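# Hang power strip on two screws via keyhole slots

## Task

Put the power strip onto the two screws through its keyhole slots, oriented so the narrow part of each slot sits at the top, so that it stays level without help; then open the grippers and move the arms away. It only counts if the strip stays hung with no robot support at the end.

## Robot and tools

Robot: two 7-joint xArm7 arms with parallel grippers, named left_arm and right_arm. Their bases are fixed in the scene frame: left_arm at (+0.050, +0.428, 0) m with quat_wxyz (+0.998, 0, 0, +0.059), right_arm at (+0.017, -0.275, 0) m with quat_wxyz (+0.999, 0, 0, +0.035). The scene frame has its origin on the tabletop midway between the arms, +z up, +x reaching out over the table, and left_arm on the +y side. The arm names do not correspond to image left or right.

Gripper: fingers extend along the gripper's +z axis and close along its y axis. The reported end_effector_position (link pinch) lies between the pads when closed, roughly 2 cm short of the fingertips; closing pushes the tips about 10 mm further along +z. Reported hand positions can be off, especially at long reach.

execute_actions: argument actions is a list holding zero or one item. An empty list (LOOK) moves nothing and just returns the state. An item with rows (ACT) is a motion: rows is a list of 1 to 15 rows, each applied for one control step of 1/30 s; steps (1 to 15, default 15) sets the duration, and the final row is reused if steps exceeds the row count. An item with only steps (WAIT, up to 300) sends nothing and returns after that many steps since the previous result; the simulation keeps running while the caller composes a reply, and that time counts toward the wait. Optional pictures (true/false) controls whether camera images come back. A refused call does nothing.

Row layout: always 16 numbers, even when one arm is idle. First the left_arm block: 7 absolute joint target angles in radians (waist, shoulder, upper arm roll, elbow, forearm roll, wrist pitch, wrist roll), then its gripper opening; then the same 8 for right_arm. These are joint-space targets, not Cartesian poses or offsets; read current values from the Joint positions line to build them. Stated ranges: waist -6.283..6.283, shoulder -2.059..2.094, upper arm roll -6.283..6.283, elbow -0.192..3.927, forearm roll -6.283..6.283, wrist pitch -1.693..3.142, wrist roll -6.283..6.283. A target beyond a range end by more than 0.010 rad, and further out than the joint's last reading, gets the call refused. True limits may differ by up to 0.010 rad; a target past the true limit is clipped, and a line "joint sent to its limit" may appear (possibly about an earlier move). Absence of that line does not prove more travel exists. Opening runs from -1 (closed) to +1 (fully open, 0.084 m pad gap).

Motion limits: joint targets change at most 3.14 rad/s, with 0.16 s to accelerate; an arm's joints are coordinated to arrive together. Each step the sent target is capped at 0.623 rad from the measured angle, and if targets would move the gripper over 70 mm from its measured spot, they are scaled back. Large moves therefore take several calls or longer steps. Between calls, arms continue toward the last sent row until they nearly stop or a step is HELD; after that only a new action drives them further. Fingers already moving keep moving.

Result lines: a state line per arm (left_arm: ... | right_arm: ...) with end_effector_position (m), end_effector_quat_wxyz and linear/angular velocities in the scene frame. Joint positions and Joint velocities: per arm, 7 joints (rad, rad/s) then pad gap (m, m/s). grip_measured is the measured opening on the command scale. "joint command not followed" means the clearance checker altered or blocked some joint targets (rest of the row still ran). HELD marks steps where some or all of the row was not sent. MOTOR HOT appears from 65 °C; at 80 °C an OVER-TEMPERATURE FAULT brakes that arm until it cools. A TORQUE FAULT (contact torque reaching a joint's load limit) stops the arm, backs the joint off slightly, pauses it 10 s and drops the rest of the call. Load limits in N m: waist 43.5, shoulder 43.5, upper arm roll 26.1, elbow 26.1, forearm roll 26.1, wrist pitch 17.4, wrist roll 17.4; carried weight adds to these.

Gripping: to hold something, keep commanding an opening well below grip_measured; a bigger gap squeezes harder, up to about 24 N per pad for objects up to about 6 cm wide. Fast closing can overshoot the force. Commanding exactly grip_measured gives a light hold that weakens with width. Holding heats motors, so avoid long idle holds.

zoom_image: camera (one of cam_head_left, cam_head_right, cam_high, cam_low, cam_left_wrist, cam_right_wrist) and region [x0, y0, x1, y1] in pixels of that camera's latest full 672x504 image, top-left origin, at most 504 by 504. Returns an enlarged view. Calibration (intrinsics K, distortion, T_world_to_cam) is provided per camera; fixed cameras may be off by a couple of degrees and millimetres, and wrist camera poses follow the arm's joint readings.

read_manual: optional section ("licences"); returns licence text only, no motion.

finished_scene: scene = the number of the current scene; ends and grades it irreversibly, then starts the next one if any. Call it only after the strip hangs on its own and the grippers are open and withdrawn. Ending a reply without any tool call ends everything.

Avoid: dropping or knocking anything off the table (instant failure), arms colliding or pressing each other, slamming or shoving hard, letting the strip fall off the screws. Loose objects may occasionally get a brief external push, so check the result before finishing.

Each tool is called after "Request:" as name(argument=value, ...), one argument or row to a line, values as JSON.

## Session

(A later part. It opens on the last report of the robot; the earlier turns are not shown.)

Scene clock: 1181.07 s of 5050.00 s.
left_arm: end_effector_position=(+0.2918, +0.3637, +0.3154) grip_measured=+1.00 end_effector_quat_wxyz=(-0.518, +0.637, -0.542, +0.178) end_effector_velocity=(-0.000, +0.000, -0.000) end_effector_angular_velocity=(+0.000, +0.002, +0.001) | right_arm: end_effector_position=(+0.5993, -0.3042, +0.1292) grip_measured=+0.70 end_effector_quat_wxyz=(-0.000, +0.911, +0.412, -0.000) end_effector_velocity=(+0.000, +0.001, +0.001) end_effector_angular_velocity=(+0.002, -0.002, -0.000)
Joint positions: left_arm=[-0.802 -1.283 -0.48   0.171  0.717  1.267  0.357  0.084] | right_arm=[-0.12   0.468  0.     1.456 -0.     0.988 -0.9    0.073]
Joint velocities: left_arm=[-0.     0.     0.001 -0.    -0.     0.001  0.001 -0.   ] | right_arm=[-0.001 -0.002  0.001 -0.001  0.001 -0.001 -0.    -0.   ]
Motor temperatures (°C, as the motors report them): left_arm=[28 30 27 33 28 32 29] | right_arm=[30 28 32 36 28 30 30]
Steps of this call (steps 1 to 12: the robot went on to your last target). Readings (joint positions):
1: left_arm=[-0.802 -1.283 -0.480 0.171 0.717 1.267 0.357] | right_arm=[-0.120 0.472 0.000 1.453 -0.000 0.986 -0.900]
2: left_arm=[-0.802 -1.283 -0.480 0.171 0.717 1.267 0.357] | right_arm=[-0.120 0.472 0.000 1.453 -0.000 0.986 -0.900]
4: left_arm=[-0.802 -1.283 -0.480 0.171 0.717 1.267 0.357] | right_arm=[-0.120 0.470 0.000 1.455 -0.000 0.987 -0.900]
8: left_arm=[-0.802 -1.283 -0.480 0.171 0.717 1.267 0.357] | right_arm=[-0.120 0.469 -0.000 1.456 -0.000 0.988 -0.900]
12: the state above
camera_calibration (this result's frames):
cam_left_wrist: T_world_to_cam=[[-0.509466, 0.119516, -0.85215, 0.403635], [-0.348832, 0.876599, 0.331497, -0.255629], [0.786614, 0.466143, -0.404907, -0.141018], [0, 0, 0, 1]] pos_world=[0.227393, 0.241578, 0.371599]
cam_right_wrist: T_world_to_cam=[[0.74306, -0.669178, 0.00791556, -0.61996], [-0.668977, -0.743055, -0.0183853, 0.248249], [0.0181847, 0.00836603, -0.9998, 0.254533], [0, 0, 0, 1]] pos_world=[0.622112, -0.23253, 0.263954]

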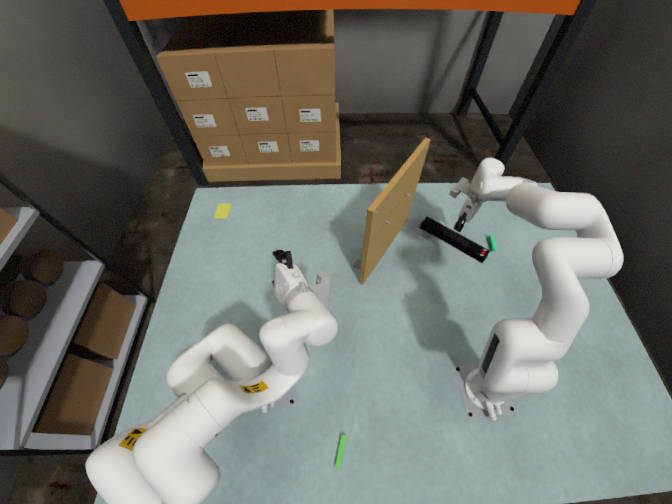

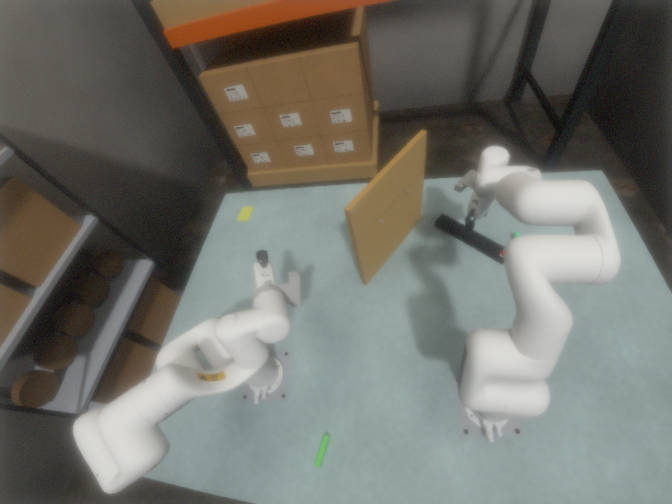

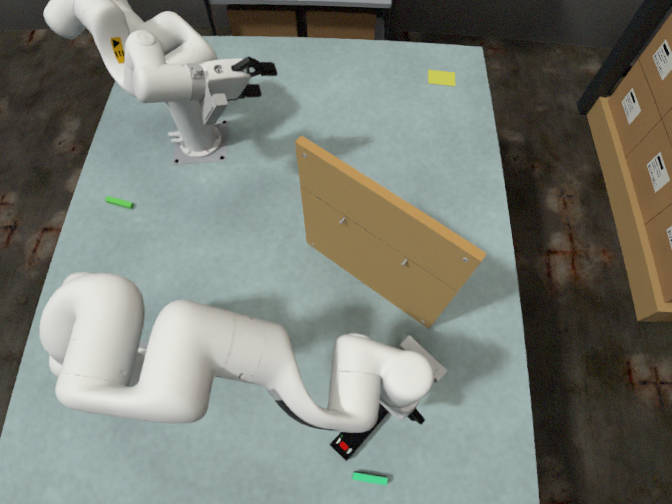

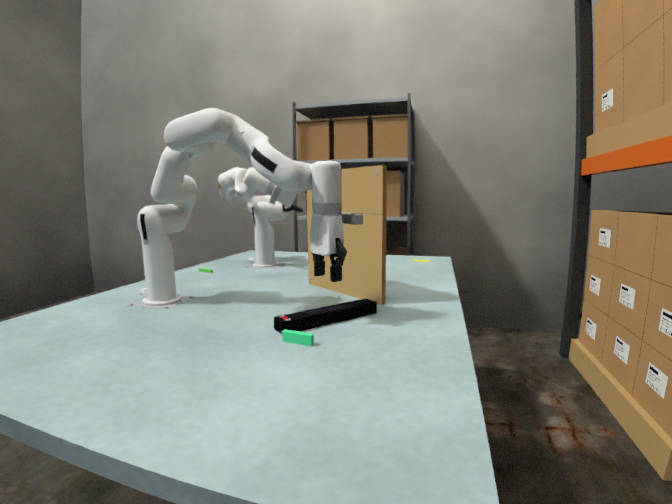

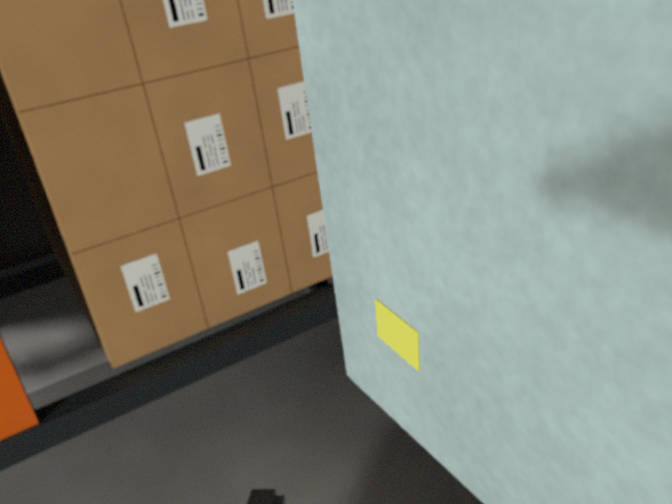

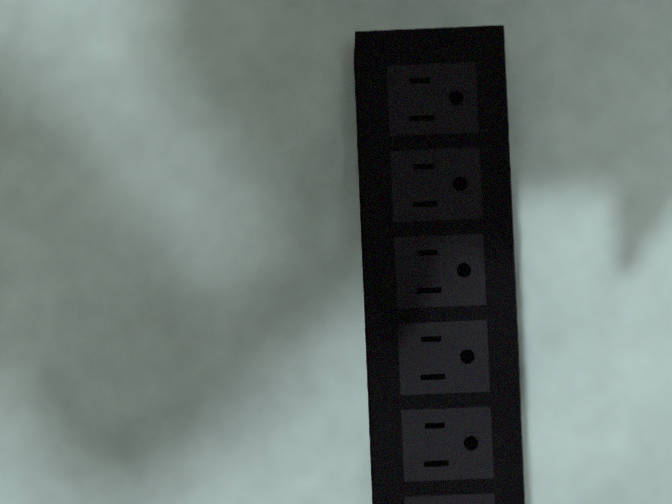

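Request:
execute_actions(
  actions=[
    {"rows":[[-0.802,-1.283,-0.48,0.171,0.717,1.267,0.357,1,-0.12,0.621,0,1.394,0,0.773,-0.9,0.7]],"steps":15},
  ],
  pictures=false,
)

Request:
execute_actions(
  actions=[
    {"steps":15},
  ],
  pictures=false,
)

Request:
execute_actions(
  actions=[
    {"rows":[[-0.802,-1.283,-0.48,0.171,0.717,1.267,0.357,1,-0.12,0.621,0,1.394,0,0.773,-0.9,0.4],[-0.802,-1.283,-0.48,0.171,0.717,1.267,0.357,1,-0.12,0.621,0,1.394,0,0.773,-0.9,0.3],[-0.802,-1.283,-0.48,0.171,0.717,1.267,0.357,1,-0.12,0.621,0,1.394,0,0.773,-0.9,0.2],[-0.802,-1.283,-0.48,0.171,0.717,1.267,0.357,1,-0.12,0.621,0,1.394,0,0.773,-0.9,0.1],[-0.802,-1.283,-0.48,0.171,0.717,1.267,0.357,1,-0.12,0.621,0,1.394,0,0.773,-0.9,0],[-0.802,-1.283,-0.48,0.171,0.717,1.267,0.357,1,-0.12,0.621,0,1.394,0,0.773,-0.9,-0.3],[-0.802,-1.283,-0.48,0.171,0.717,1.267,0.357,1,-0.12,0.621,0,1.394,0,0.773,-0.9,-0.6],[-0.802,-1.283,-0.48,0.171,0.717,1.267,0.357,1,-0.12,0.621,0,1.394,0,0.773,-0.9,-1]],"steps":15},
  ],
  pictures=false,
)

Request:
execute_actions(
  actions=[
    {"rows":[[-0.802,-1.283,-0.48,0.171,0.717,1.267,0.357,1,-0.3,0.25,0,1.45,0,1.2,-0.9,-1]],"steps":15},
  ],
  pictures=false,
)

Request:
execute_actions(
  actions=[
    {"steps":10},
  ],
  pictures=false,
)

Request:
execute_actions(
  actions=[
    {"rows":[[-0.802,-1.283,-0.48,0.171,0.717,1.267,0.357,1,-0.5,0.1,0,1.4,1.5,1.15,-0.95,-1]],"steps":15},
  ],
  pictures=false,
)

Request:
execute_actions(
  actions=[
    {"steps":10},
  ],
  pictures=false,
)

Request:
execute_actions(
  actions=[
    {"rows":[[-0.802,-1.283,-0.48,0.171,0.717,1.267,0.357,1,-0.5,0.02,0,0.68,2.15,1.17,-1.05,-1]],"steps":15},
  ],
  pictures=false,
)

Request:
execute_actions(
  actions=[
    {"steps":15},
  ],
  pictures=false,
)

Request:
execute_actions(
  actions=[
    {"rows":[[-0.802,-1.283,-0.48,0.171,0.717,1.267,0.357,1,-0.02,0.04,0,0.67,2.14,1.19,-1.06,-1]],"steps":15},
  ],
  pictures=false,
)

Request:
execute_actions(
  actions=[
    {"steps":20},
  ],
  pictures=false,
)

Request:
execute_actions(
  actions=[
    {"rows":[[-0.802,-1.283,-0.48,0.171,0.717,1.267,0.357,1,0.01,0.0993,0,0.6826,2.1887,1.2286,-1.1,-1]],"steps":15},
  ],
  pictures=false,
)

Request:
execute_actions(
  actions=[
    {"steps":15},
  ],
)

Scene clock: 1215.63 s of 5050.00 s.
left_arm: end_effector_position=(+0.2918, +0.3637, +0.3154) grip_measured=+1.00 end_effector_quat_wxyz=(-0.518, +0.637, -0.542, +0.178) end_effector_velocity=(+0.000, -0.000, +0.000) end_effector_angular_velocity=(+0.000, +0.000, +0.000) | right_arm: end_effector_position=(+0.6011, -0.3043, +0.0356) grip_measured=+0.70 end_effector_quat_wxyz=(+0.001, +0.911, +0.412, +0.002) end_effector_velocity=(+0.016, -0.002, +0.007) end_effector_angular_velocity=(-0.003, -0.058, -0.002)
Joint positions: left_arm=[-0.802 -1.283 -0.48   0.171  0.717  1.267  0.357  0.084] | right_arm=[-0.12   0.617 -0.     1.397  0.     0.777 -0.9    0.073]
Joint velocities: left_arm=[ 0.     0.001 -0.     0.    -0.    -0.    -0.    -0.   ] | right_arm=[-0.001  0.001 -0.001  0.008  0.    -0.05   0.     0.   ]
Motor temperatures (°C, as the motors report them): left_arm=[28 30 27 33 28 32 29] | right_arm=[30 29 32 35 28 29 30]
Steps of this call (steps 1 to 15: the robot went on to your last target; steps 16 to 90: nothing new was sent; then 31.07 s passed at rest; steps 91 to 105: all 15 steps of this action). Readings (joint positions):
91: left_arm=[-0.802 -1.283 -0.480 0.171 0.717 1.267 0.357] | right_arm=[-0.120 0.468 -0.000 1.456 -0.000 0.988 -0.900]
92: left_arm=[-0.802 -1.283 -0.480 0.171 0.717 1.267 0.357] | right_arm=[-0.120 0.470 -0.000 1.455 0.000 0.983 -0.900]
94: left_arm=[-0.802 -1.283 -0.480 0.171 0.717 1.267 0.357] | right_arm=[-0.120 0.492 -0.000 1.449 0.000 0.942 -0.900]
98: left_arm=[-0.802 -1.283 -0.480 0.171 0.717 1.267 0.357] | right_arm=[-0.120 0.585 0.000 1.406 -0.000 0.830 -0.900]
105: the state above

Scene clock: 1216.13 s of 5050.00 s.
left_arm: end_effector_position=(+0.2918, +0.3637, +0.3154) grip_measured=+1.00 end_effector_quat_wxyz=(-0.518, +0.637, -0.542, +0.178) end_effector_velocity=(+0.000, -0.000, +0.000) end_effector_angular_velocity=(-0.000, -0.000, +0.000) | right_arm: end_effector_position=(+0.5997, -0.3042, +0.0324) grip_measured=+0.70 end_effector_quat_wxyz=(+0.000, +0.911, +0.412, +0.000) end_effector_velocity=(-0.001, -0.000, -0.001) end_effector_angular_velocity=(+0.000, +0.003, -0.001)
Joint positions: left_arm=[-0.802 -1.283 -0.48   0.171  0.717  1.267  0.357  0.084] | right_arm=[-0.12   0.621 -0.     1.394  0.     0.773 -0.9    0.073]
Joint velocities: left_arm=[ 0.001  0.     0.     0.001  0.     0.     0.    -0.   ] | right_arm=[-0.001  0.001  0.    -0.001 -0.     0.001  0.001 -0.   ]
Motor temperatures (°C, as the motors report them): left_arm=[28 30 27 33 28 32 29] | right_arm=[30 29 32 35 28 29 30]
Steps of this call (steps 1 to 15: the robot went on to your last target). Readings (joint positions):
1: left_arm=[-0.802 -1.283 -0.480 0.171 0.717 1.267 0.357] | right_arm=[-0.120 0.617 -0.000 1.397 0.000 0.775 -0.900]
2: left_arm=[-0.802 -1.283 -0.480 0.171 0.717 1.267 0.357] | right_arm=[-0.120 0.617 -0.000 1.397 0.000 0.775 -0.900]
4: left_arm=[-0.802 -1.283 -0.480 0.171 0.717 1.267 0.357] | right_arm=[-0.120 0.619 -0.000 1.395 0.000 0.774 -0.900]
8: left_arm=[-0.802 -1.283 -0.480 0.171 0.717 1.267 0.357] | right_arm=[-0.120 0.620 0.000 1.394 0.000 0.773 -0.900]
15: the state above
All arms were judged still, so your last target was given up. Only a new action makes them travel on or press farther. Fingers that are still opening or closing keep moving.

Scene clock: 1216.63 s of 5050.00 s.
left_arm: end_effector_position=(+0.2918, +0.3637, +0.3154) grip_measured=+1.00 end_effector_quat_wxyz=(-0.518, +0.637, -0.542, +0.178) end_effector_velocity=(-0.000, -0.001, +0.000) end_effector_angular_velocity=(-0.001, +0.000, -0.003) | right_arm: end_effector_position=(+0.5999, -0.3045, +0.0326) grip_measured=+0.14 end_effector_quat_wxyz=(+0.000, +0.911, +0.412, +0.000) end_effector_velocity=(-0.000, +0.000, -0.000) end_effector_angular_velocity=(+0.000, +0.000, +0.001)
Joint positions: left_arm=[-0.802 -1.283 -0.48   0.171  0.717  1.267  0.357  0.084] | right_arm=[-0.12   0.621 -0.     1.394 -0.     0.773 -0.9    0.05 ]
Joint velocities: left_arm=[-0.003 -0.     0.001  0.001 -0.    -0.     0.     0.   ] | right_arm=[ 0.001 -0.    -0.    -0.     0.    -0.    -0.     0.   ]
Motor temperatures (°C, as the motors report them): left_arm=[28 30 27 33 28 32 29] | right_arm=[30 29 32 35 28 29 30]
Steps of this call (steps 1 to 15: all 15 steps of this action). Readings (joint positions):
1: left_arm=[-0.802 -1.283 -0.480 0.171 0.717 1.267 0.357] | right_arm=[-0.120 0.621 -0.000 1.394 0.000 0.773 -0.900]
2: left_arm=[-0.802 -1.283 -0.480 0.171 0.717 1.267 0.357] | right_arm=[-0.120 0.621 -0.000 1.394 0.000 0.773 -0.900]
4: left_arm=[-0.802 -1.283 -0.480 0.171 0.717 1.267 0.357] | right_arm=[-0.120 0.621 -0.000 1.394 -0.000 0.773 -0.900]
8: left_arm=[-0.802 -1.283 -0.480 0.171 0.717 1.267 0.357] | right_arm=[-0.120 0.621 -0.000 1.394 -0.000 0.773 -0.900]
15: the state above

Scene clock: 1217.13 s of 5050.00 s.
left_arm: end_effector_position=(+0.2918, +0.3637, +0.3154) grip_measured=+1.00 end_effector_quat_wxyz=(-0.518, +0.637, -0.542, +0.178) end_effector_velocity=(-0.000, -0.000, +0.001) end_effector_angular_velocity=(+0.001, -0.001, -0.000) | right_arm: end_effector_position=(+0.5690, -0.3806, +0.1880) grip_measured=+0.14 end_effector_quat_wxyz=(-0.000, +0.938, +0.348, -0.001) end_effector_velocity=(-0.134, -0.161, +0.371) end_effector_angular_velocity=(-0.006, -0.025, -0.326)
Joint positions: left_arm=[-0.802 -1.283 -0.48   0.171  0.717  1.267  0.357  0.084] | right_arm=[-0.258  0.337 -0.     1.436  0.     1.1   -0.9    0.05 ]
Joint velocities: left_arm=[ 0.     0.    -0.002  0.001  0.    -0.     0.    -0.   ] | right_arm=[-0.326 -0.681 -0.001  0.111 -0.001  0.767 -0.     0.   ]
Motor temperatures (°C, as the motors report them): left_arm=[28 30 27 33 28 32 29] | right_arm=[30 29 32 35 28 29 30]
Steps of this call (steps 1 to 15: all 15 steps of this action). Readings (joint positions):
1: left_arm=[-0.802 -1.283 -0.480 0.171 0.717 1.267 0.357] | right_arm=[-0.120 0.621 -0.000 1.394 -0.000 0.773 -0.900]
2: left_arm=[-0.802 -1.283 -0.480 0.171 0.717 1.267 0.357] | right_arm=[-0.121 0.618 0.000 1.394 0.000 0.777 -0.900]
4: left_arm=[-0.802 -1.283 -0.480 0.171 0.717 1.267 0.357] | right_arm=[-0.135 0.594 0.005 1.391 0.000 0.819 -0.900]
8: left_arm=[-0.802 -1.283 -0.480 0.171 0.717 1.267 0.357] | right_arm=[-0.182 0.496 -0.001 1.412 0.000 0.920 -0.900]
15: the state above

Scene clock: 1217.47 s of 5050.00 s.
left_arm: end_effector_position=(+0.2918, +0.3637, +0.3154) grip_measured=+1.00 end_effector_quat_wxyz=(-0.518, +0.637, -0.542, +0.178) end_effector_velocity=(+0.000, +0.000, +0.000) end_effector_angular_velocity=(+0.001, -0.001, +0.000) | right_arm: end_effector_position=(+0.5486, -0.3972, +0.2306) grip_measured=+0.14 end_effector_quat_wxyz=(-0.002, +0.944, +0.330, -0.002) end_effector_velocity=(-0.007, +0.001, +0.004) end_effector_angular_velocity=(+0.007, +0.017, -0.003)
Joint positions: left_arm=[-0.802 -1.283 -0.48   0.171  0.717  1.267  0.357  0.084] | right_arm=[-0.298  0.255  0.002  1.447  0.     1.198 -0.9    0.05 ]
Joint velocities: left_arm=[ 0.001  0.    -0.001  0.     0.    -0.    -0.    -0.   ] | right_arm=[-0.007 -0.012  0.005 -0.001  0.002  0.029  0.     0.   ]
Motor temperatures (°C, as the motors report them): left_arm=[28 30 27 33 28 32 29] | right_arm=[30 29 32 35 28 29 30]
Steps of this call (steps 1 to 10: the robot went on to your last target). Readings (joint positions):
1: left_arm=[-0.802 -1.283 -0.480 0.171 0.717 1.267 0.357] | right_arm=[-0.269 0.314 -0.000 1.440 0.000 1.126 -0.900]
2: left_arm=[-0.802 -1.283 -0.480 0.171 0.717 1.267 0.357] | right_arm=[-0.279 0.294 -0.001 1.443 -0.000 1.148 -0.900]
4: left_arm=[-0.802 -1.283 -0.480 0.171 0.717 1.267 0.357] | right_arm=[-0.292 0.266 -0.003 1.450 -0.000 1.175 -0.900]
8: left_arm=[-0.802 -1.283 -0.480 0.171 0.717 1.267 0.357] | right_arm=[-0.297 0.255 0.001 1.448 0.000 1.195 -0.900]
10: the state above

Scene clock: 1217.97 s of 5050.00 s.
left_arm: end_effector_position=(+0.2918, +0.3637, +0.3154) grip_measured=+1.00 end_effector_quat_wxyz=(-0.518, +0.637, -0.542, +0.178) end_effector_velocity=(+0.000, -0.000, -0.000) end_effector_angular_velocity=(+0.000, -0.000, -0.000) | right_arm: end_effector_position=(+0.5943, -0.3592, +0.3550) grip_measured=+0.14 end_effector_quat_wxyz=(-0.264, +0.915, +0.108, +0.286) end_effector_velocity=(+0.182, +0.193, +0.344) end_effector_angular_velocity=(+1.936, -0.907, -0.696)
Joint positions: left_arm=[-0.802 -1.283 -0.48   0.171  0.717  1.267  0.357  0.084] | right_arm=[-0.473  0.12  -0.     1.407  0.844  1.157 -0.943  0.05 ]
Joint velocities: left_arm=[ 0.001 -0.    -0.001 -0.001 -0.    -0.001 -0.    -0.   ] | right_arm=[-0.121 -0.09   0.044 -0.06   2.234 -0.028 -0.037  0.   ]
Motor temperatures (°C, as the motors report them): left_arm=[28 30 27 33 28 32 29] | right_arm=[30 29 32 35 28 29 30]
Steps of this call (steps 1 to 15: all 15 steps of this action). Readings (joint positions):
1: left_arm=[-0.802 -1.283 -0.480 0.171 0.717 1.267 0.357] | right_arm=[-0.298 0.254 0.002 1.447 0.000 1.199 -0.900]
2: left_arm=[-0.802 -1.283 -0.480 0.171 0.717 1.267 0.357] | right_arm=[-0.299 0.253 0.002 1.447 0.004 1.199 -0.900]
4: left_arm=[-0.802 -1.283 -0.480 0.171 0.717 1.267 0.357] | right_arm=[-0.312 0.243 0.003 1.444 0.046 1.196 -0.904]
8: left_arm=[-0.802 -1.283 -0.480 0.171 0.717 1.267 0.357] | right_arm=[-0.390 0.184 0.001 1.425 0.303 1.178 -0.923]
15: the state above

Scene clock: 1218.30 s of 5050.00 s.
left_arm: end_effector_position=(+0.2918, +0.3637, +0.3154) grip_measured=+1.00 end_effector_quat_wxyz=(-0.518, +0.637, -0.542, +0.178) end_effector_velocity=(+0.000, -0.000, +0.000) end_effector_angular_velocity=(-0.001, -0.000, -0.000) | right_arm: end_effector_position=(+0.6367, -0.3419, +0.4675) grip_measured=+0.14 end_effector_quat_wxyz=(-0.445, +0.780, -0.024, +0.440) end_effector_velocity=(+0.027, -0.025, +0.119) end_effector_angular_velocity=(+0.496, -0.250, -0.202)
Joint positions: left_arm=[-0.802 -1.283 -0.48   0.171  0.717  1.267  0.357  0.084] | right_arm=[-0.498  0.101 -0.     1.402  1.448  1.15  -0.949  0.05 ]
Joint velocities: left_arm=[ 0.    -0.     0.     0.     0.    -0.001 -0.    -0.   ] | right_arm=[-0.03  -0.021 -0.011 -0.007  0.581 -0.008 -0.006  0.   ]
Motor temperatures (°C, as the motors report them): left_arm=[28 30 27 33 28 32 29] | right_arm=[30 29 32 35 28 29 30]
Steps of this call (steps 1 to 10: the robot went on to your last target). Readings (joint positions):
1: left_arm=[-0.802 -1.283 -0.480 0.171 0.717 1.267 0.357] | right_arm=[-0.476 0.117 0.001 1.406 0.918 1.156 -0.944]
2: left_arm=[-0.802 -1.283 -0.480 0.171 0.717 1.267 0.357] | right_arm=[-0.480 0.115 0.001 1.404 0.991 1.155 -0.945]
4: left_arm=[-0.802 -1.283 -0.480 0.171 0.717 1.267 0.357] | right_arm=[-0.485 0.111 0.001 1.403 1.136 1.153 -0.947]
8: left_arm=[-0.802 -1.283 -0.480 0.171 0.717 1.267 0.357] | right_arm=[-0.495 0.103 0.000 1.402 1.388 1.150 -0.949]
10: the state above

Scene clock: 1218.80 s of 5050.00 s.
left_arm: end_effector_position=(+0.2918, +0.3637, +0.3154) grip_measured=+1.00 end_effector_quat_wxyz=(-0.518, +0.637, -0.542, +0.178) end_effector_velocity=(+0.000, -0.000, +0.000) end_effector_angular_velocity=(+0.000, -0.002, -0.002) | right_arm: end_effector_position=(+0.5936, -0.3349, +0.3318) grip_measured=+0.14 end_effector_quat_wxyz=(-0.583, +0.656, -0.266, +0.399) end_effector_velocity=(-0.166, -0.013, -0.350) end_effector_angular_velocity=(+1.066, +0.521, -0.711)
Joint positions: left_arm=[-0.802 -1.283 -0.48   0.171  0.717  1.267  0.357  0.084] | right_arm=[-0.5    0.044  0.     0.887  1.959  1.164 -1.022  0.05 ]
Joint velocities: left_arm=[-0.    -0.    -0.001  0.     0.    -0.001 -0.    -0.   ] | right_arm=[-0.002 -0.131 -0.001 -1.196  1.095  0.028 -0.16   0.   ]
Motor temperatures (°C, as the motors report them): left_arm=[28 30 27 33 28 32 29] | right_arm=[30 29 32 35 28 29 30]
Steps of this call (steps 1 to 15: all 15 steps of this action). Readings (joint positions):
1: left_arm=[-0.802 -1.283 -0.480 0.171 0.717 1.267 0.357] | right_arm=[-0.499 0.100 -0.001 1.401 1.464 1.150 -0.950]
2: left_arm=[-0.802 -1.283 -0.480 0.171 0.717 1.267 0.357] | right_arm=[-0.499 0.100 -0.001 1.398 1.478 1.150 -0.951]
4: left_arm=[-0.802 -1.283 -0.480 0.171 0.717 1.267 0.357] | right_arm=[-0.499 0.092 -0.000 1.359 1.525 1.152 -0.958]
8: left_arm=[-0.802 -1.283 -0.480 0.171 0.717 1.267 0.357] | right_arm=[-0.499 0.074 0.001 1.176 1.695 1.157 -0.983]
15: the state above

Scene clock: 1219.30 s of 5050.00 s.
left_arm: end_effector_position=(+0.2918, +0.3637, +0.3154) grip_measured=+1.00 end_effector_quat_wxyz=(-0.518, +0.637, -0.542, +0.178) end_effector_velocity=(+0.000, +0.000, -0.001) end_effector_angular_velocity=(+0.001, +0.002, +0.000) | right_arm: end_effector_position=(+0.5602, -0.3382, +0.2722) grip_measured=+0.14 end_effector_quat_wxyz=(+0.596, -0.602, +0.369, -0.382) end_effector_velocity=(-0.006, +0.001, -0.014) end_effector_angular_velocity=(+0.016, +0.026, -0.011)
Joint positions: left_arm=[-0.802 -1.283 -0.48   0.171  0.717  1.267  0.357  0.084] | right_arm=[-0.5    0.02   0.     0.683  2.149  1.17  -1.05   0.05 ]
Joint velocities: left_arm=[ 0.     0.     0.    -0.001 -0.    -0.     0.     0.   ] | right_arm=[-0.     0.005 -0.    -0.026  0.011 -0.003 -0.002  0.   ]
Motor temperatures (°C, as the motors report them): left_arm=[28 30 27 33 28 32 29] | right_arm=[30 29 32 35 28 29 30]
Steps of this call (steps 1 to 15: the robot went on to your last target). Readings (joint positions):
1: left_arm=[-0.802 -1.283 -0.480 0.171 0.717 1.267 0.357] | right_arm=[-0.500 0.039 0.000 0.847 1.996 1.165 -1.027]
2: left_arm=[-0.802 -1.283 -0.480 0.171 0.717 1.267 0.357] | right_arm=[-0.500 0.035 0.000 0.808 2.031 1.166 -1.033]
4: left_arm=[-0.802 -1.283 -0.480 0.171 0.717 1.267 0.357] | right_arm=[-0.500 0.028 -0.000 0.741 2.092 1.167 -1.041]
8: left_arm=[-0.802 -1.283 -0.480 0.171 0.717 1.267 0.357] | right_arm=[-0.500 0.022 -0.000 0.693 2.137 1.169 -1.048]
15: the state above

Scene clock: 1219.80 s of 5050.00 s.
left_arm: end_effector_position=(+0.2918, +0.3637, +0.3154) grip_measured=+1.00 end_effector_quat_wxyz=(-0.518, +0.637, -0.542, +0.178) end_effector_velocity=(-0.000, +0.001, -0.001) end_effector_angular_velocity=(+0.003, +0.002, +0.002) | right_arm: end_effector_position=(+0.5459, -0.1486, +0.2629) grip_measured=+0.14 end_effector_quat_wxyz=(+0.653, -0.659, +0.260, -0.268) end_effector_velocity=(-0.112, +0.438, -0.022) end_effector_angular_velocity=(+0.005, +0.024, +0.842)
Joint positions: left_arm=[-0.802 -1.283 -0.48   0.171  0.717  1.267  0.357  0.084] | right_arm=[-0.158  0.034  0.001  0.674  2.143  1.185 -1.057  0.05 ]
Joint velocities: left_arm=[-0.     0.001 -0.001 -0.001  0.     0.002  0.    -0.   ] | right_arm=[ 0.817  0.036 -0.003 -0.021 -0.015  0.033 -0.018 -0.   ]
Motor temperatures (°C, as the motors report them): left_arm=[28 30 27 33 28 32 29] | right_arm=[30 29 32 35 28 29 30]
Steps of this call (steps 1 to 15: all 15 steps of this action). Readings (joint positions):
1: left_arm=[-0.802 -1.283 -0.480 0.171 0.717 1.267 0.357] | right_arm=[-0.500 0.020 0.000 0.682 2.149 1.170 -1.050]
2: left_arm=[-0.802 -1.283 -0.480 0.171 0.717 1.267 0.357] | right_arm=[-0.497 0.020 -0.001 0.682 2.149 1.170 -1.050]
4: left_arm=[-0.802 -1.283 -0.480 0.171 0.717 1.267 0.357] | right_arm=[-0.462 0.021 -0.008 0.681 2.149 1.170 -1.051]
8: left_arm=[-0.802 -1.283 -0.480 0.171 0.717 1.267 0.357] | right_arm=[-0.348 0.026 0.002 0.679 2.146 1.177 -1.053]
15: the state above

Scene clock: 1220.47 s of 5050.00 s.
left_arm: end_effector_position=(+0.2918, +0.3637, +0.3154) grip_measured=+1.00 end_effector_quat_wxyz=(-0.518, +0.637, -0.542, +0.178) end_effector_velocity=(-0.000, -0.000, +0.000) end_effector_angular_velocity=(+0.000, -0.001, -0.001) | right_arm: end_effector_position=(+0.5222, -0.0771, +0.2592) grip_measured=+0.14 end_effector_quat_wxyz=(+0.670, -0.676, +0.215, -0.220) end_effector_velocity=(-0.001, +0.002, -0.000) end_effector_angular_velocity=(-0.000, +0.000, +0.005)
Joint positions: left_arm=[-0.802 -1.283 -0.48   0.171  0.717  1.267  0.357  0.084] | right_arm=[-0.021  0.04  -0.     0.67   2.14   1.19  -1.06   0.05 ]
Joint velocities: left_arm=[-0.    -0.    -0.001 -0.     0.    -0.001 -0.     0.   ] | right_arm=[ 0.003 -0.001  0.001 -0.001 -0.001 -0.     0.    -0.   ]
Motor temperatures (°C, as the motors report them): left_arm=[28 30 27 33 28 32 29] | right_arm=[30 29 32 35 28 29 30]
Steps of this call (steps 1 to 20: the robot went on to your last target). Readings (joint positions):
1: left_arm=[-0.802 -1.283 -0.480 0.171 0.717 1.267 0.357] | right_arm=[-0.131 0.035 0.001 0.673 2.142 1.186 -1.058]
2: left_arm=[-0.802 -1.283 -0.480 0.171 0.717 1.267 0.357] | right_arm=[-0.103 0.036 0.001 0.672 2.142 1.187 -1.058]
4: left_arm=[-0.802 -1.283 -0.480 0.171 0.717 1.267 0.357] | right_arm=[-0.058 0.038 0.003 0.671 2.140 1.189 -1.059]
8: left_arm=[-0.802 -1.283 -0.480 0.171 0.717 1.267 0.357] | right_arm=[-0.028 0.040 0.001 0.670 2.140 1.190 -1.060]
20: the state above

Scene clock: 1220.97 s of 5050.00 s.
left_arm: end_effector_position=(+0.2918, +0.3637, +0.3154) grip_measured=+1.00 end_effector_quat_wxyz=(-0.518, +0.637, -0.542, +0.178) end_effector_velocity=(+0.000, +0.000, -0.000) end_effector_angular_velocity=(+0.001, +0.001, +0.001) | right_arm: end_effector_position=(+0.5243, -0.0619, +0.2479) grip_measured=+0.14 end_effector_quat_wxyz=(+0.681, -0.666, +0.214, -0.215) end_effector_velocity=(-0.003, +0.005, -0.003) end_effector_angular_velocity=(+0.003, +0.003, +0.008)
Joint positions: left_arm=[-0.802 -1.283 -0.48   0.171  0.717  1.267  0.357  0.084] | right_arm=[ 0.009  0.098 -0.     0.683  2.188  1.228 -1.1    0.05 ]
Joint velocities: left_arm=[ 0.     0.001  0.    -0.     0.     0.     0.    -0.   ] | right_arm=[ 0.005  0.006  0.005 -0.002  0.005  0.004 -0.004  0.   ]
Motor temperatures (°C, as the motors report them): left_arm=[28 30 27 33 28 32 29] | right_arm=[30 29 32 35 28 29 30]
Steps of this call (steps 1 to 15: all 15 steps of this action). Readings (joint positions):
1: left_arm=[-0.802 -1.283 -0.480 0.171 0.717 1.267 0.357] | right_arm=[-0.020 0.040 -0.000 0.670 2.140 1.190 -1.060]
2: left_arm=[-0.802 -1.283 -0.480 0.171 0.717 1.267 0.357] | right_arm=[-0.019 0.043 -0.001 0.671 2.144 1.193 -1.063]
4: left_arm=[-0.802 -1.283 -0.480 0.171 0.717 1.267 0.357] | right_arm=[-0.007 0.068 -0.002 0.678 2.165 1.209 -1.080]
8: left_arm=[-0.802 -1.283 -0.480 0.171 0.717 1.267 0.357] | right_arm=[0.008 0.095 0.002 0.679 2.183 1.224 -1.096]
15: the state above

Scene clock: 1221.47 s of 5050.00 s.
left_arm: end_effector_position=(+0.2918, +0.3637, +0.3154) grip_measured=+1.00 end_effector_quat_wxyz=(-0.518, +0.637, -0.542, +0.178) end_effector_velocity=(-0.000, -0.000, +0.000) end_effector_angular_velocity=(+0.001, -0.001, -0.000) | right_arm: end_effector_position=(+0.5240, -0.0615, +0.2475) grip_measured=+0.14 end_effector_quat_wxyz=(+0.681, -0.666, +0.214, -0.215) end_effector_velocity=(-0.000, +0.000, -0.000) end_effector_angular_velocity=(-0.000, -0.000, +0.001)
Joint positions: left_arm=[-0.802 -1.283 -0.48   0.171  0.717  1.267  0.357  0.084] | right_arm=[ 0.01   0.099 -0.     0.683  2.189  1.229 -1.1    0.05 ]
Joint velocities: left_arm=[ 0.    -0.001 -0.001  0.     0.     0.     0.001  0.   ] | right_arm=[ 0.     0.001  0.     0.    -0.001  0.    -0.    -0.   ]
Motor temperatures (°C, as the motors report them): left_arm=[28 30 27 33 28 32 29] | right_arm=[30 29 32 35 28 29 30]
Steps of this call (steps 1 to 15: the robot went on to your last target). Readings (joint positions):
1: left_arm=[-0.802 -1.283 -0.480 0.171 0.717 1.267 0.357] | right_arm=[0.010 0.099 -0.000 0.683 2.188 1.228 -1.100]
2: left_arm=[-0.802 -1.283 -0.480 0.171 0.717 1.267 0.357] | right_arm=[0.010 0.099 -0.000 0.683 2.188 1.228 -1.100]
4: left_arm=[-0.802 -1.283 -0.480 0.171 0.717 1.267 0.357] | right_arm=[0.010 0.099 -0.000 0.683 2.189 1.229 -1.100]
8: left_arm=[-0.802 -1.283 -0.480 0.171 0.717 1.267 0.357] | right_arm=[0.010 0.099 -0.000 0.683 2.189 1.229 -1.100]
15: the state above
All arms were judged still, so your last target was given up. Only a new action makes them travel on or press farther. Fingers that are still opening or closing keep moving.
camera_calibration (this result's frames):
cam_left_wrist: T_world_to_cam=[[-0.509466, 0.119516, -0.85215, 0.403635], [-0.348832, 0.876599, 0.331497, -0.255629], [0.786614, 0.466144, -0.404907, -0.141018], [0, 0, 0, 1]] pos_world=[0.227393, 0.241578, 0.371599]
cam_right_wrist: T_world_to_cam=[[-0.00651777, 0.0195442, -0.999788, 0.281979], [-0.805362, 0.592544, 0.0168335, 0.525276], [0.592747, 0.805301, 0.0118781, -0.130381], [0, 0, 0, 1]] pos_world=[0.502158, -0.211765, 0.274625]

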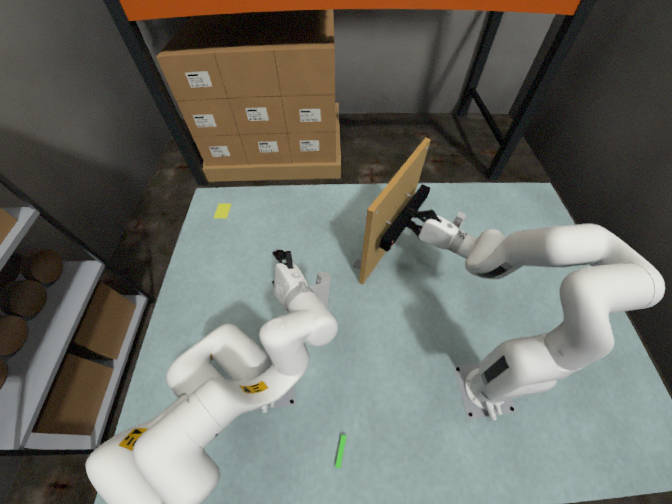

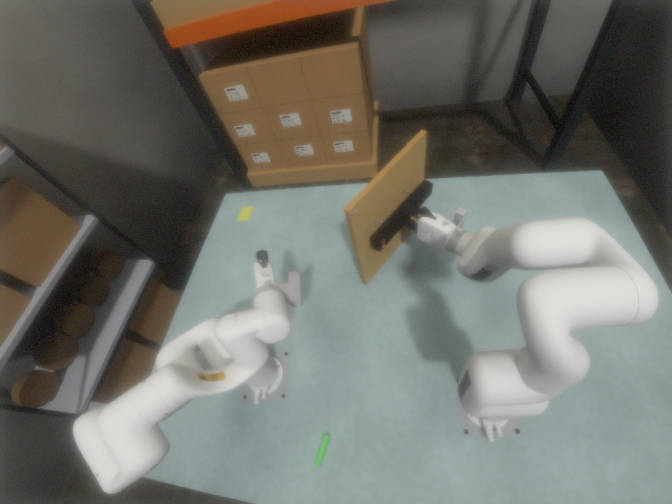

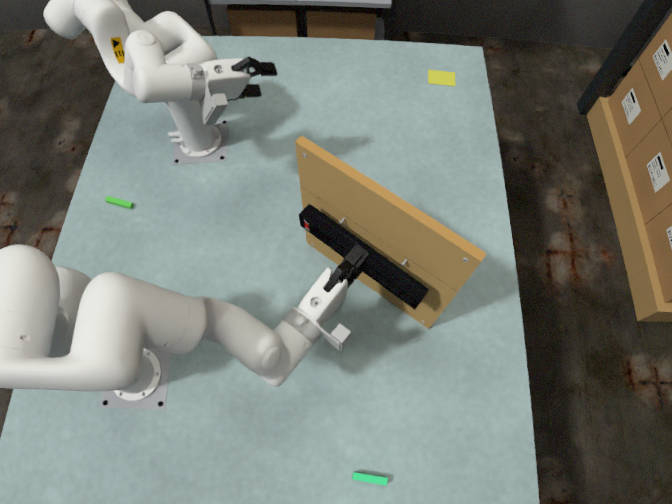

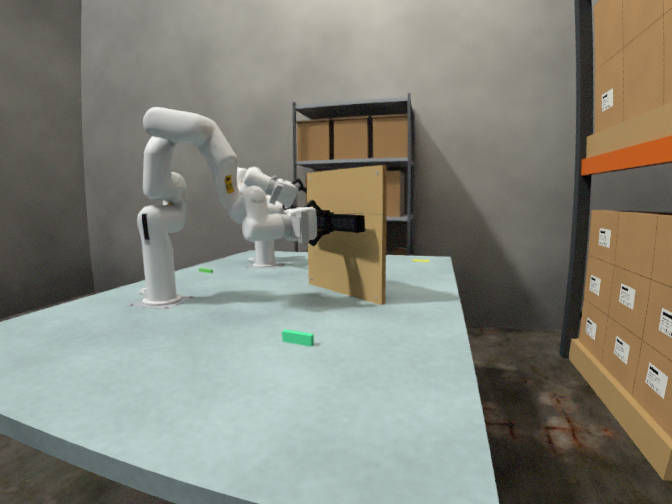

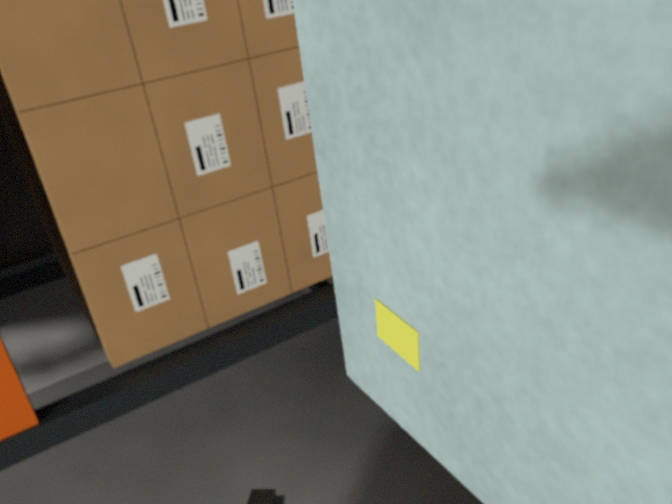

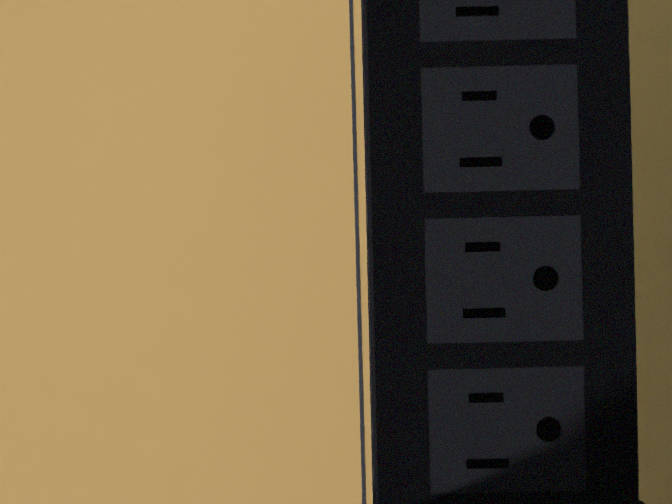

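Request:
execute_actions(
  actions=[
    {"rows":[[-0.802,-1.283,-0.48,0.171,0.717,1.267,0.357,1,0.018,0.0497,0,0.69,2.1672,1.175,-1.0349,-1],[-0.802,-1.283,-0.48,0.171,0.717,1.267,0.357,1,0.018,0.0497,0,0.69,2.1672,1.175,-1.0349,-1],[-0.802,-1.283,-0.48,0.171,0.717,1.267,0.357,1,0.018,0.0497,0,0.69,2.1672,1.175,-1.0349,-1],[-0.802,-1.283,-0.48,0.171,0.717,1.267,0.357,1,0.018,0.0497,0,0.69,2.1672,1.175,-1.0349,-1],[-0.802,-1.283,-0.48,0.171,0.717,1.267,0.357,1,0.018,0.0497,0,0.69,2.1672,1.175,-1.0349,-1],[-0.802,-1.283,-0.48,0.171,0.717,1.267,0.357,1,0.018,0.0497,0,0.69,2.1672,1.175,-1.0349,-1],[-0.802,-1.283,-0.48,0.171,0.717,1.267,0.357,1,0.018,0.0497,0,0.69,2.1672,1.175,-1.0349,-1],[-0.802,-1.283,-0.48,0.171,0.717,1.267,0.357,1,0.0267,0.0497,0,0.7017,2.1672,1.166,-1.0349,-1]],"steps":15},
  ],
  pictures=false,
)

Request:
execute_actions(
  actions=[
    {"steps":15},
  ],
)

Scene clock: 1244.50 s of 5050.00 s.
left_arm: end_effector_position=(+0.2918, +0.3637, +0.3154) grip_measured=+1.00 end_effector_quat_wxyz=(-0.518, +0.637, -0.542, +0.178) end_effector_velocity=(-0.000, +0.000, -0.000) end_effector_angular_velocity=(+0.002, -0.000, +0.001) | right_arm: end_effector_position=(+0.5266, -0.0582, +0.2657) grip_measured=+0.14 end_effector_quat_wxyz=(+0.676, -0.673, +0.216, -0.209) end_effector_velocity=(+0.003, -0.001, +0.003) end_effector_angular_velocity=(-0.007, -0.001, -0.006)
Joint positions: left_arm=[-0.802 -1.283 -0.48   0.171  0.717  1.267  0.357  0.084] | right_arm=[ 0.026  0.05   0.     0.701  2.167  1.167 -1.036  0.05 ]
Joint velocities: left_arm=[ 0.     0.001 -0.002 -0.001  0.     0.001 -0.     0.   ] | right_arm=[ 0.006 -0.003 -0.005  0.01  -0.001 -0.015  0.006 -0.   ]
Motor temperatures (°C, as the motors report them): left_arm=[28 30 27 33 28 32 29] | right_arm=[30 28 32 35 28 29 30]
Steps of this call (steps 1 to 90: nothing new was sent; then 19.53 s passed at rest; steps 91 to 105: all 15 steps of this action). Readings (joint positions):
91: left_arm=[-0.802 -1.283 -0.480 0.171 0.717 1.267 0.357] | right_arm=[0.010 0.099 -0.000 0.683 2.189 1.228 -1.100]
92: left_arm=[-0.802 -1.283 -0.480 0.171 0.717 1.267 0.357] | right_arm=[0.010 0.097 -0.000 0.683 2.187 1.225 -1.095]
94: left_arm=[-0.802 -1.283 -0.480 0.171 0.717 1.267 0.357] | right_arm=[0.014 0.078 -0.000 0.684 2.178 1.202 -1.068]
98: left_arm=[-0.802 -1.283 -0.480 0.171 0.717 1.267 0.357] | right_arm=[0.017 0.053 0.000 0.692 2.170 1.182 -1.042]
105: the state above

Scene clock: 1245.00 s of 5050.00 s.
left_arm: end_effector_position=(+0.2918, +0.3637, +0.3154) grip_measured=+1.00 end_effector_quat_wxyz=(-0.518, +0.637, -0.542, +0.178) end_effector_velocity=(+0.000, +0.001, -0.001) end_effector_angular_velocity=(+0.000, +0.002, +0.002) | right_arm: end_effector_position=(+0.5269, -0.0582, +0.2661) grip_measured=+0.14 end_effector_quat_wxyz=(+0.675, -0.673, +0.216, -0.209) end_effector_velocity=(+0.000, +0.000, +0.001) end_effector_angular_velocity=(+0.001, -0.002, +0.000)
Joint positions: left_arm=[-0.802 -1.283 -0.48   0.171  0.717  1.267  0.357  0.084] | right_arm=[ 0.027  0.05  -0.     0.702  2.167  1.166 -1.035  0.05 ]
Joint velocities: left_arm=[ 0.001  0.     0.001 -0.001  0.     0.    -0.    -0.   ] | right_arm=[-0.    -0.001  0.     0.001  0.     0.001 -0.    -0.   ]
Motor temperatures (°C, as the motors report them): left_arm=[28 30 27 33 28 32 29] | right_arm=[30 28 32 35 28 29 30]
Steps of this call (steps 1 to 15: the robot went on to your last target). Readings (joint positions):
1: left_arm=[-0.802 -1.283 -0.480 0.171 0.717 1.267 0.357] | right_arm=[0.026 0.050 0.000 0.701 2.167 1.167 -1.035]
2: left_arm=[-0.802 -1.283 -0.480 0.171 0.717 1.267 0.357] | right_arm=[0.026 0.050 0.000 0.701 2.167 1.167 -1.035]
4: left_arm=[-0.802 -1.283 -0.480 0.171 0.717 1.267 0.357] | right_arm=[0.026 0.050 -0.000 0.701 2.167 1.166 -1.035]
8: left_arm=[-0.802 -1.283 -0.480 0.171 0.717 1.267 0.357] | right_arm=[0.027 0.050 -0.000 0.702 2.167 1.166 -1.035]
15: the state above
All arms were judged still, so your last target was given up. Only a new action makes them travel on or press farther. Fingers that are still opening or closing keep moving.
camera_calibration (this result's frames):
cam_left_wrist: T_world_to_cam=[[-0.509466, 0.119516, -0.85215, 0.403635], [-0.348832, 0.876599, 0.331497, -0.255629], [0.786614, 0.466144, -0.404906, -0.141018], [0, 0, 0, 1]] pos_world=[0.227393, 0.241578, 0.371599]
cam_right_wrist: T_world_to_cam=[[-0.0223203, 0.00566383, -0.999735, 0.308086], [-0.808082, 0.588682, 0.0213765, 0.525374], [0.588647, 0.808345, -0.00856271, -0.127126], [0, 0, 0, 1]] pos_world=[0.506255, -0.208261, 0.295685]

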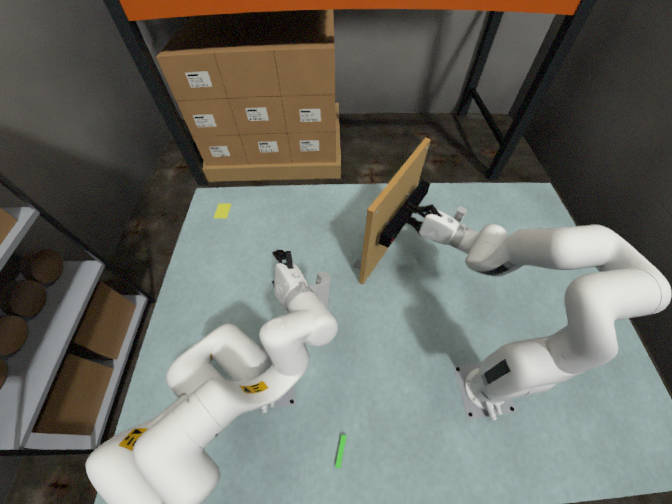

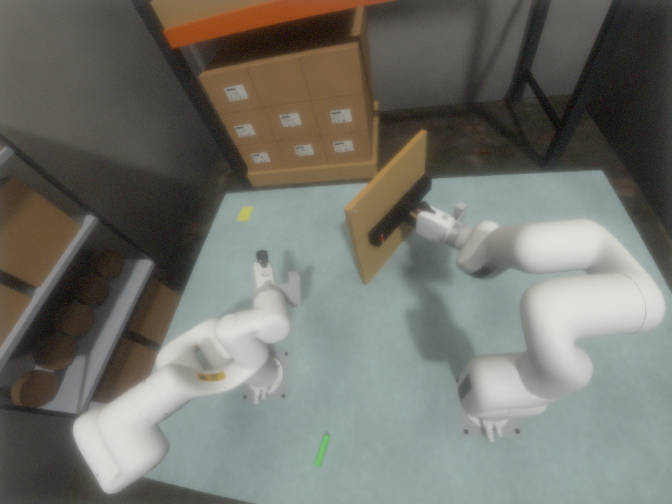

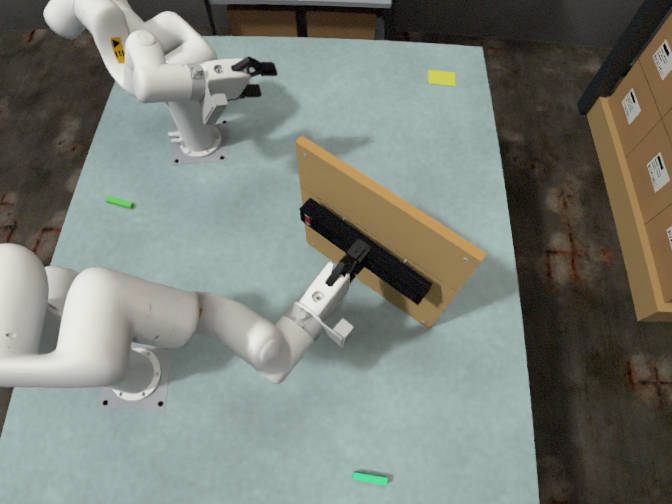

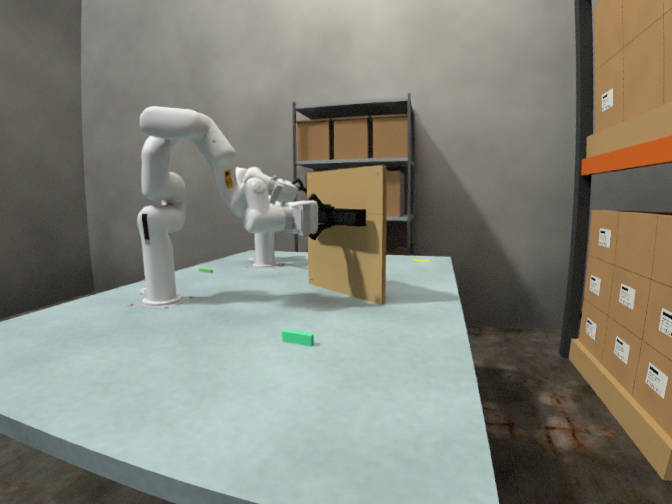

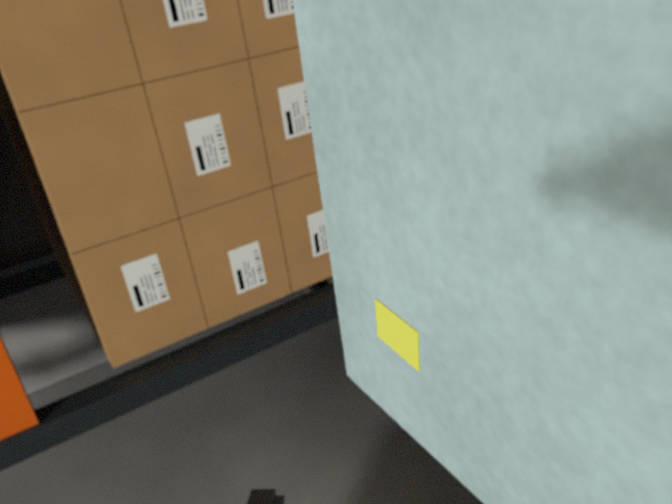

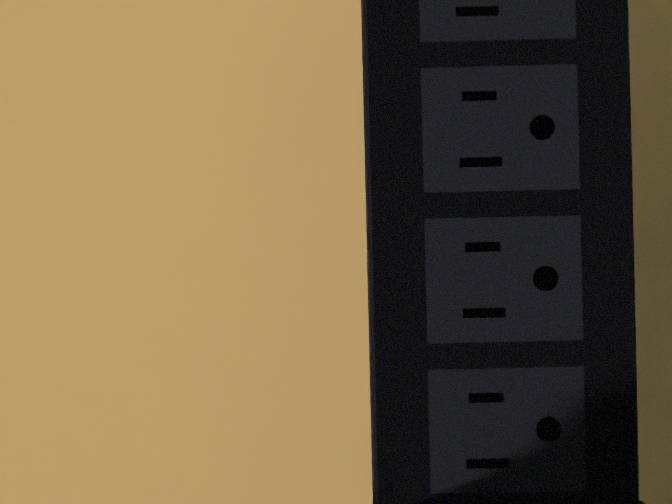

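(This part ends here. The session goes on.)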